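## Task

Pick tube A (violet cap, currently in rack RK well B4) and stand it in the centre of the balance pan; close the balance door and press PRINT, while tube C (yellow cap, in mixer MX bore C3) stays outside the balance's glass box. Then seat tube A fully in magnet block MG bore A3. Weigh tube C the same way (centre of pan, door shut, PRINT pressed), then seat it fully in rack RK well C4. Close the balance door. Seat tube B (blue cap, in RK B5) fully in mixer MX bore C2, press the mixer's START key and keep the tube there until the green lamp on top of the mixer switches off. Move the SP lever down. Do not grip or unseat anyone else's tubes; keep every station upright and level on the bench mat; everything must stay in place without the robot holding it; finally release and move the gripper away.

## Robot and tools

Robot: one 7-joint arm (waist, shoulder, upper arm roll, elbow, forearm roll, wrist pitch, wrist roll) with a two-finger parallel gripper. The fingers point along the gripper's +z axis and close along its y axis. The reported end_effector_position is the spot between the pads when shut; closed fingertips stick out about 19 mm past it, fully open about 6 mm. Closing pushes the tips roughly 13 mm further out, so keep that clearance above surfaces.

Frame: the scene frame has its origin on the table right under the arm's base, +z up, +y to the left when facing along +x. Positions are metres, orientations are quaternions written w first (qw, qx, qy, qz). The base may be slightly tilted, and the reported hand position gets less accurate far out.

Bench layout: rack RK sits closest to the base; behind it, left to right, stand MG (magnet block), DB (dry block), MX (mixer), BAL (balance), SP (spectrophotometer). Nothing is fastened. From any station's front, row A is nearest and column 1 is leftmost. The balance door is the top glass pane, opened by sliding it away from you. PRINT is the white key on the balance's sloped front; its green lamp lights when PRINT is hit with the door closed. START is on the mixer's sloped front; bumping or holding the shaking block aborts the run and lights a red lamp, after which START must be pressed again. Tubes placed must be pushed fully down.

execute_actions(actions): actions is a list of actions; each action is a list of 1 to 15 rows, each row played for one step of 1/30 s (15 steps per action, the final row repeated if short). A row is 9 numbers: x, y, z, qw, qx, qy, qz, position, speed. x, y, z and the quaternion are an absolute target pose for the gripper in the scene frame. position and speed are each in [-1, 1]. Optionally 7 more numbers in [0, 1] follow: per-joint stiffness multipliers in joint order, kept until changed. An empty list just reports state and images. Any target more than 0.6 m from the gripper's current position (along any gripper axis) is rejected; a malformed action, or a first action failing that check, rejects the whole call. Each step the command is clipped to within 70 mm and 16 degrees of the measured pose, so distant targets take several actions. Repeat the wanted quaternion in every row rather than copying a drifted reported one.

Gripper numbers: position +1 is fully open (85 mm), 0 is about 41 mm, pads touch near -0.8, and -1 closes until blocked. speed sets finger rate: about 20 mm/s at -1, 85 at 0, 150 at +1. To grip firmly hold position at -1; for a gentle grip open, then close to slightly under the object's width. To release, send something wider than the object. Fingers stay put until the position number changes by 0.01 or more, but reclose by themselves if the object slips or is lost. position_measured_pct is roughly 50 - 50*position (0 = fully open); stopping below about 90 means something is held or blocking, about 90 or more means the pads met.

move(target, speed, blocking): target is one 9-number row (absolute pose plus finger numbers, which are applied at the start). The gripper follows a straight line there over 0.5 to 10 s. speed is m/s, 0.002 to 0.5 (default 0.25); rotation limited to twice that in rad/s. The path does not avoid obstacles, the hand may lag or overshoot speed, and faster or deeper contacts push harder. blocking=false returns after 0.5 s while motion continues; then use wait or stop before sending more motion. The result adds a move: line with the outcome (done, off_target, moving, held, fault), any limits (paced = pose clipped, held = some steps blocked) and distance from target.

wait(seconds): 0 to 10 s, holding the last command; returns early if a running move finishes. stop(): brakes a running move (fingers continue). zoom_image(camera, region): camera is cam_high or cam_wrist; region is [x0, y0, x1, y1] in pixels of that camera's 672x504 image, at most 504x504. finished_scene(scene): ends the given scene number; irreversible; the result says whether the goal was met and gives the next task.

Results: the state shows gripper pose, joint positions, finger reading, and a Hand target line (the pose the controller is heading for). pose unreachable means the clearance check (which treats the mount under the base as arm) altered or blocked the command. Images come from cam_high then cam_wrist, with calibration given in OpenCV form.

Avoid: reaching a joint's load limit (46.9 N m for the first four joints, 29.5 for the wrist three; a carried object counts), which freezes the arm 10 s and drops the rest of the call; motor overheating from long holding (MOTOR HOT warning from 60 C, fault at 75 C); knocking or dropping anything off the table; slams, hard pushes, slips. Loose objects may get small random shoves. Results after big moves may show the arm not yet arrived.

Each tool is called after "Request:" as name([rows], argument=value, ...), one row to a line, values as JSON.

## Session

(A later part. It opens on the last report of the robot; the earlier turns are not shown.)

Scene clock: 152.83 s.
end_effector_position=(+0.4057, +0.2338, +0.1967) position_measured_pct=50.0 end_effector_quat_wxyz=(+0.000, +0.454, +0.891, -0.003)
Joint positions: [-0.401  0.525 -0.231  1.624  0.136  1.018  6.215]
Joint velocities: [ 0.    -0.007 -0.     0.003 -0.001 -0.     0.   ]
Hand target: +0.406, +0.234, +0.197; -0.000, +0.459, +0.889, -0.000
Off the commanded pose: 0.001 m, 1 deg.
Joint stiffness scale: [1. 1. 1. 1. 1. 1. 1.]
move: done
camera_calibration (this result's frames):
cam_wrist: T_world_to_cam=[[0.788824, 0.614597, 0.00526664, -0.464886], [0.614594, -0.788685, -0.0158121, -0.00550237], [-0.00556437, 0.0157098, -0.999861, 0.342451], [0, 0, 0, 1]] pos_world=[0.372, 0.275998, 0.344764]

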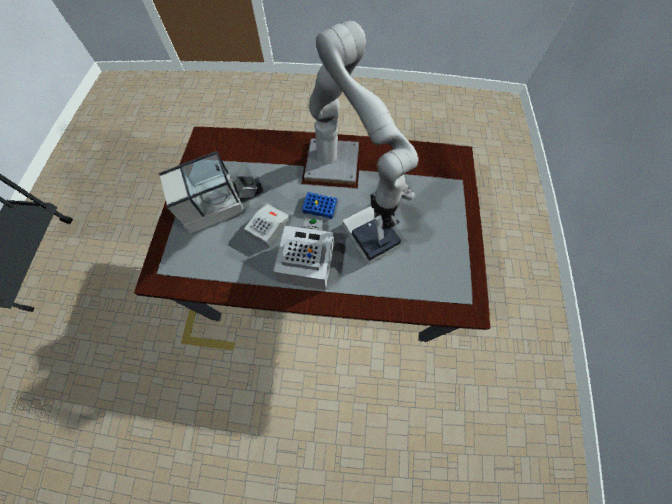

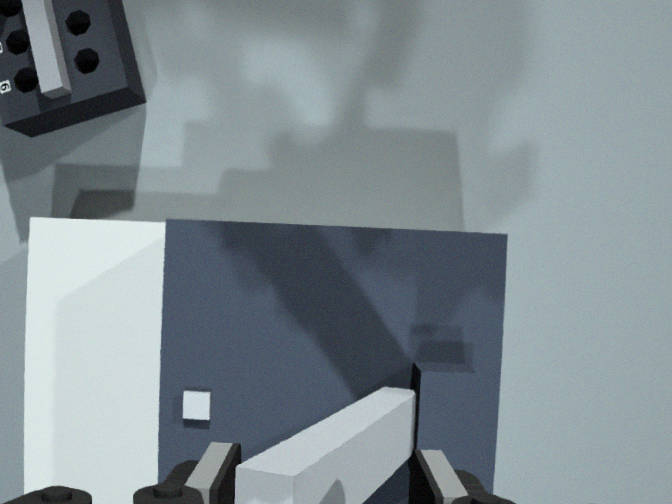

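Request:
move(target=[0.3809,0.2153,0.175,0,0.4586,0.8886,0,0,0], speed=0.05)

Request:
move(target=[0.3671,0.2055,0.155,0,0.4586,0.8886,0,0,0], speed=0.04)

Scene clock: 154.53 s.
end_effector_position=(+0.3793, +0.2168, +0.1749) position_measured_pct=50.0 end_effector_quat_wxyz=(-0.001, +0.452, +0.892, -0.002)
Joint positions: [-0.392  0.494 -0.231  1.764  0.136  0.908  6.213]
Joint velocities: [ 0.002 -0.004 -0.001  0.003  0.001 -0.002 -0.   ]
Hand target: +0.381, +0.215, +0.175; -0.000, +0.458, +0.889, +0.000
Off the commanded pose: 0.002 m, 1 deg.
Joint stiffness scale: [1. 1. 1. 1. 1. 1. 1.]
move: done
camera_calibration (this result's frames):
cam_wrist: T_world_to_cam=[[0.786122, 0.618046, 0.0055507, -0.43322], [0.618032, -0.78594, -0.0182858, -0.00446124], [-0.00693894, 0.0178054, -0.999817, 0.320828], [0, 0, 0, 1]] pos_world=[0.345547, 0.258531, 0.323093]

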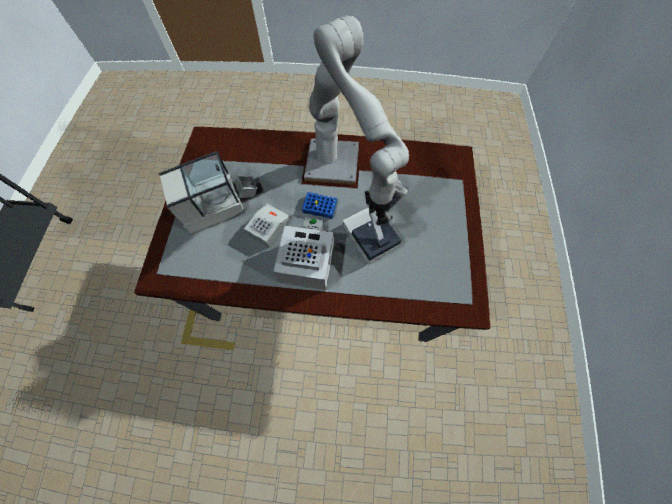

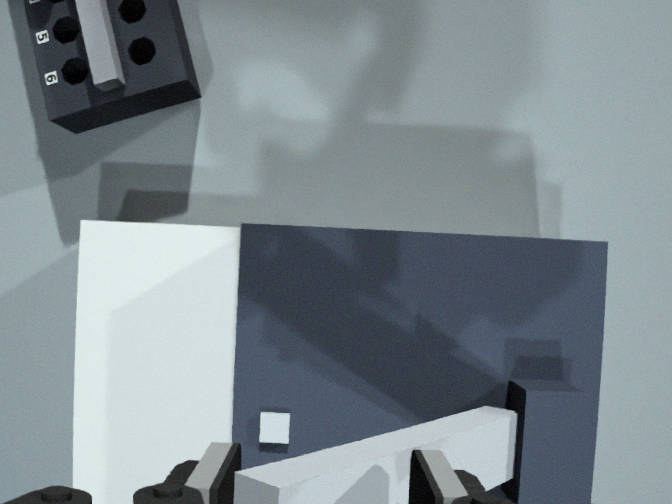

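Scene clock: 155.47 s.
end_effector_position=(+0.3650, +0.2077, +0.1555) position_measured_pct=49.6 end_effector_quat_wxyz=(-0.002, +0.454, +0.891, -0.001)
Joint positions: [-0.392  0.494 -0.223  1.846  0.136  0.825  6.208]
Joint velocities: [-0.001 -0.     0.003  0.004  0.    -0.001  0.   ]
Hand target: +0.367, +0.206, +0.155; -0.000, +0.459, +0.889, +0.000
Off the commanded pose: 0.003 m, 1 deg.
Joint stiffness scale: [1. 1. 1. 1. 1. 1. 1.]
move: done
camera_calibration (this result's frames):
cam_wrist: T_world_to_cam=[[0.788345, 0.615201, 0.00641841, -0.416605], [0.615177, -0.788087, -0.0218022, -0.00113967], [-0.00835443, 0.0211361, -0.999742, 0.301315], [0, 0, 0, 1]] pos_world=[0.331646, 0.249029, 0.303886]

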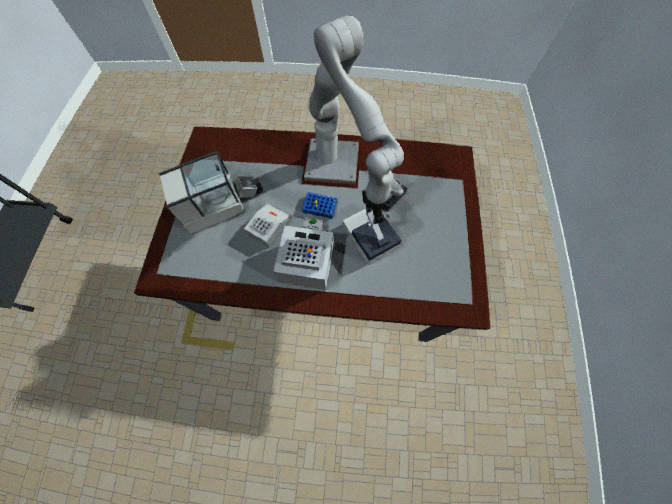

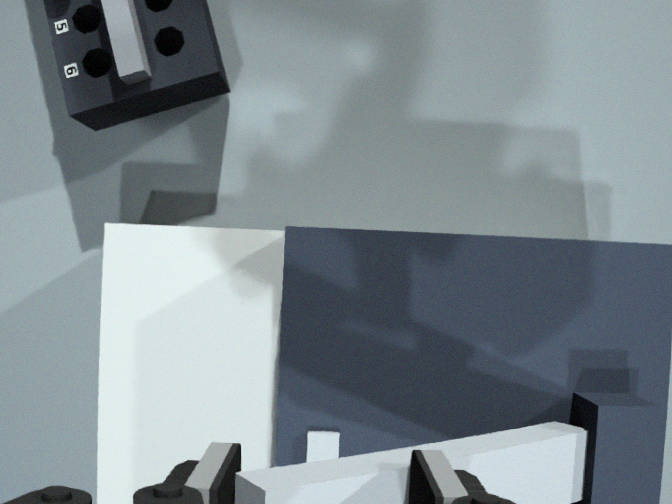

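Request:
move(target=[0.3850,0.2182,0.147,0,0.4586,0.8886,0,1,-0.7], speed=0.04)

Scene clock: 157.83 s.
end_effector_position=(+0.3846, +0.2189, +0.1471) position_measured_pct=0.0 end_effector_quat_wxyz=(-0.001, +0.458, +0.889, +0.003)
Joint positions: [-0.399  0.543 -0.213  1.788  0.139  0.826  6.204]
Joint velocities: [ 0.002 -0.    -0.001 -0.001  0.    -0.    -0.   ]
Hand target: +0.385, +0.218, +0.147; -0.000, +0.459, +0.889, +0.000
Off the commanded pose: 0.001 m, 0 deg.
Joint stiffness scale: [1. 1. 1. 1. 1. 1. 1.]
move: done
camera_calibration (this result's frames):
cam_wrist: T_world_to_cam=[[0.793883, 0.607898, 0.0145261, -0.440641], [0.608065, -0.793538, -0.0235646, -0.000325451], [-0.00279785, 0.0275403, -0.999617, 0.289303], [0, 0, 0, 1]] pos_world=[0.350824, 0.259639, 0.295585]

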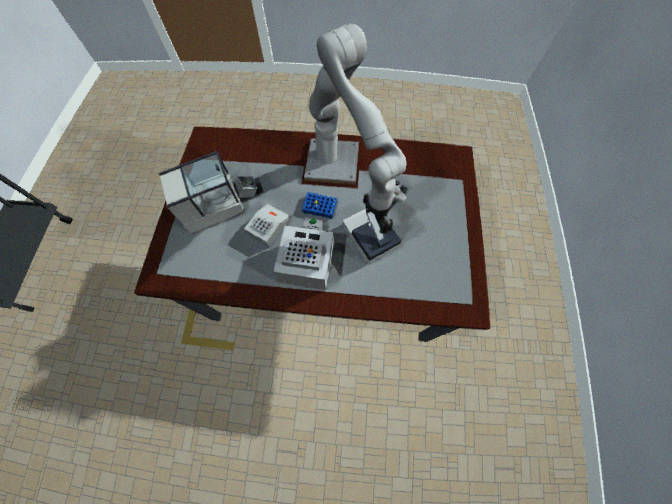

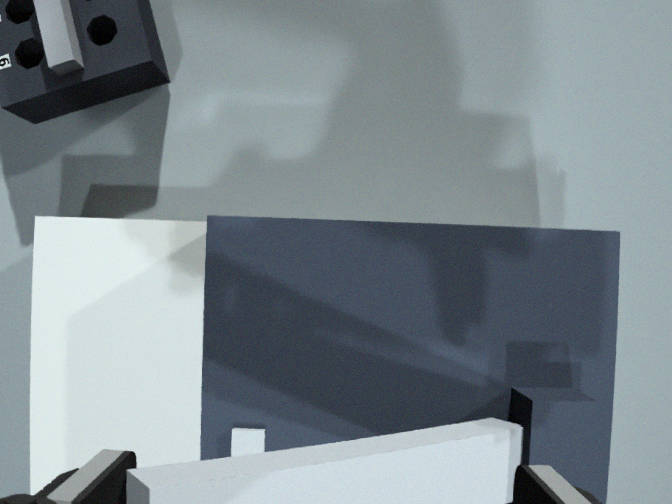

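Request:
move(target=[0.3777,0.2130,0.123,0,0.4586,0.8886,0,1,0], speed=0.035)

Scene clock: 159.13 s.
end_effector_position=(+0.3769, +0.2132, +0.1246) position_measured_pct=0.0 end_effector_quat_wxyz=(-0.002, +0.458, +0.889, +0.000)
Joint positions: [-0.404  0.569 -0.204  1.839  0.149  0.756  6.195]
Joint velocities: [-0.004  0.003  0.004  0.001 -0.    -0.002 -0.   ]
Hand target: +0.378, +0.213, +0.123; -0.000, +0.459, +0.889, +0.000
Off the commanded pose: 0.002 m, 0 deg.
Joint stiffness scale: [1. 1. 1. 1. 1. 1. 1.]
move: done
camera_calibration (this result's frames):
cam_wrist: T_world_to_cam=[[0.794396, 0.607338, 0.00868057, -0.430056], [0.607355, -0.794083, -0.0235208, -0.000402683], [-0.007392, 0.0239571, -0.999686, 0.269421], [0, 0, 0, 1]] pos_world=[0.343871, 0.254415, 0.27306]

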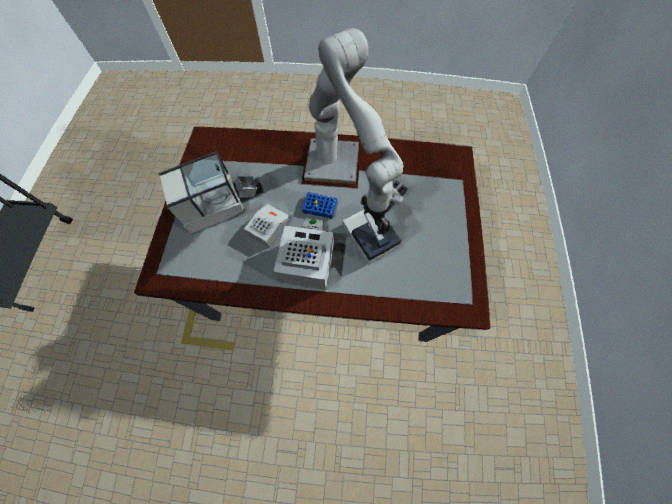

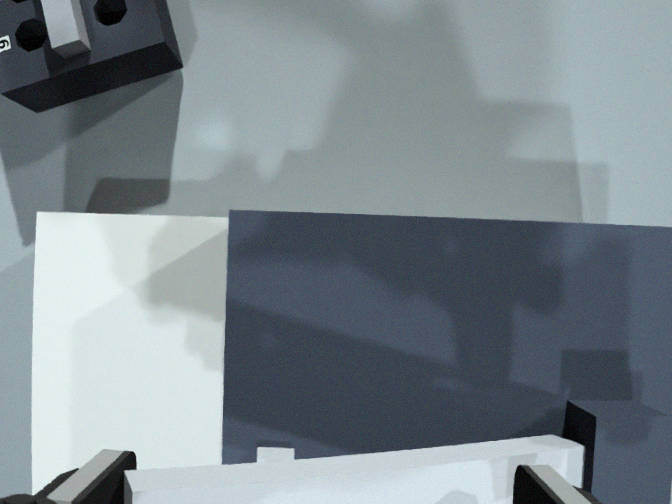

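Request:
move(target=[0.3730,0.2097,0.116,0,0.4586,0.8886,0,1,0], speed=0.02)

Scene clock: 160.10 s.
end_effector_position=(+0.3728, +0.2101, +0.1176) position_measured_pct=0.0 end_effector_quat_wxyz=(-0.002, +0.458, +0.889, +0.001)
Joint positions: [-0.406  0.572 -0.199  1.864  0.151  0.725  6.193]
Joint velocities: [-0.004  0.001  0.004  0.003 -0.    -0.003 -0.   ]
Hand target: +0.373, +0.210, +0.116; -0.000, +0.459, +0.889, +0.000
Off the commanded pose: 0.002 m, 0 deg.
Joint stiffness scale: [1. 1. 1. 1. 1. 1. 1.]
move: done
camera_calibration (this result's frames):
cam_wrist: T_world_to_cam=[[0.794478, 0.607212, 0.00990875, -0.425047], [0.607261, -0.794163, -0.0232088, -0.000465212], [-0.00622351, 0.0244561, -0.999682, 0.261955], [0, 0, 0, 1]] pos_world=[0.339603, 0.251318, 0.266073]

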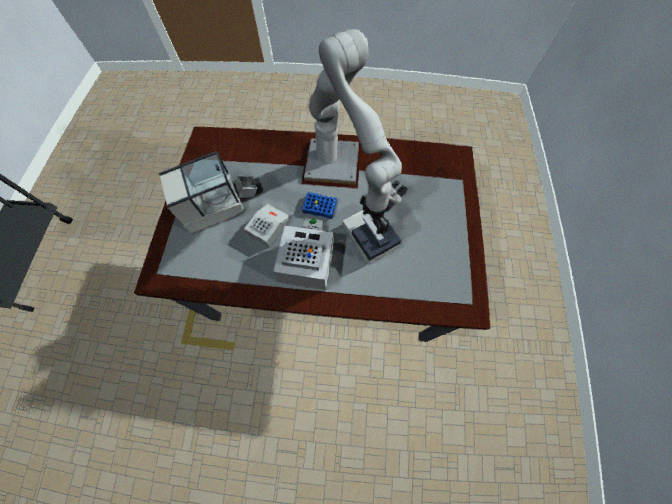

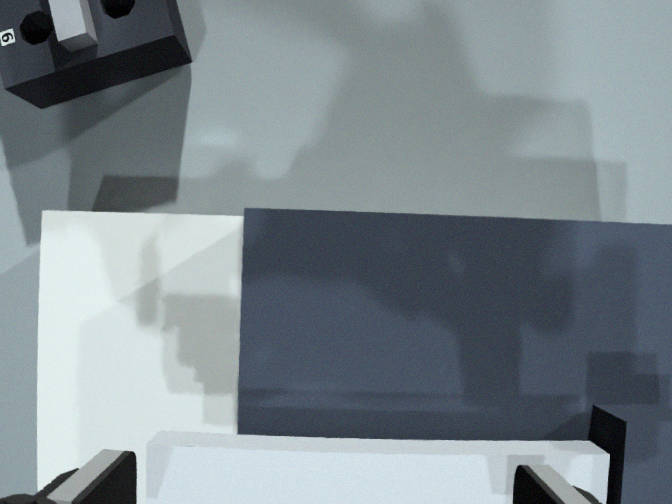

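Lever is down. Move clear.

Request:
move(target=[0.3730,0.2097,0.25,0,0.4586,0.8886,0,1,0], speed=0.25)

Request:
zoom_image(camera="cam_high", region=[150, 140, 430, 300])

Scene clock: 161.37 s.
end_effector_position=(+0.3740, +0.2098, +0.2480) position_measured_pct=0.0 end_effector_quat_wxyz=(+0.002, +0.459, +0.888, -0.001)
Joint positions: [-0.392  0.377 -0.217  1.678  0.091  1.1    6.243]
Joint velocities: [ 0.    -0.004  0.001  0.    -0.     0.001  0.   ]
Hand target: +0.374, +0.210, +0.250; +0.000, +0.459, +0.888, -0.000
Off the commanded pose: 0.002 m, 0 deg.
Joint stiffness scale: [1. 1. 1. 1. 1. 1. 1.]
move: done
camera_calibration (this result's frames):
cam_wrist: T_world_to_cam=[[0.795764, 0.605508, 0.0109534, -0.42748], [0.605607, -0.795636, -0.0142837, 0.000317861], [0.0000660488, 0.0179999, -0.999838, 0.391353], [0, 0, 0, 1]] pos_world=[0.339955, 0.252051, 0.395976]

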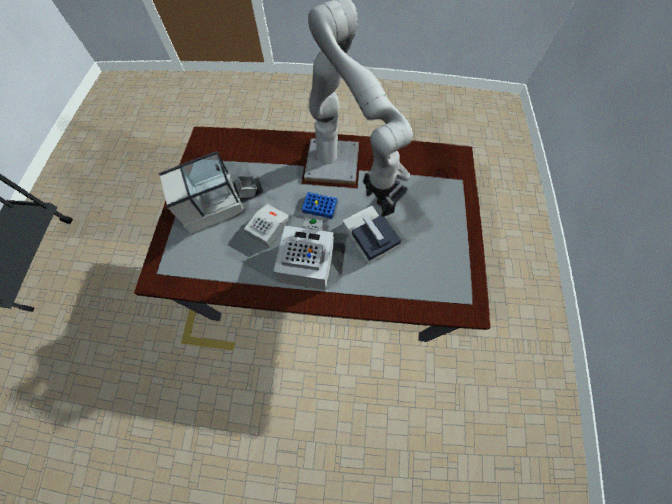

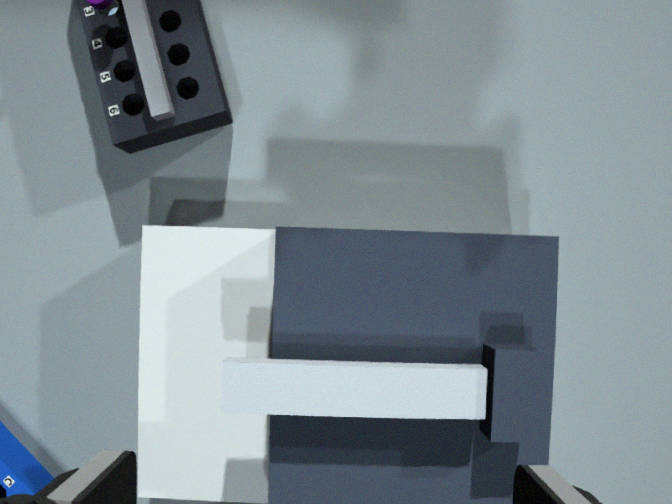

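Region (150, 140, 430, 300) of cam_high's 672x504 image, scaled by 1.800, with more detail than that image has; it fills the top 288 rows of this view, and the rest is white.

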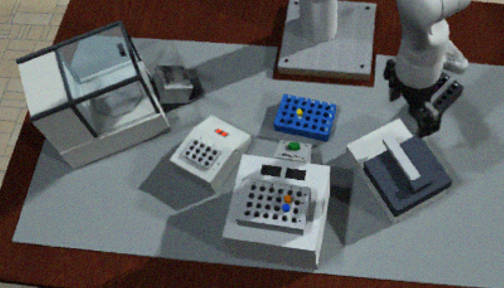

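Request:
finished_scene(scene=2)

The scene is finished: the task was done.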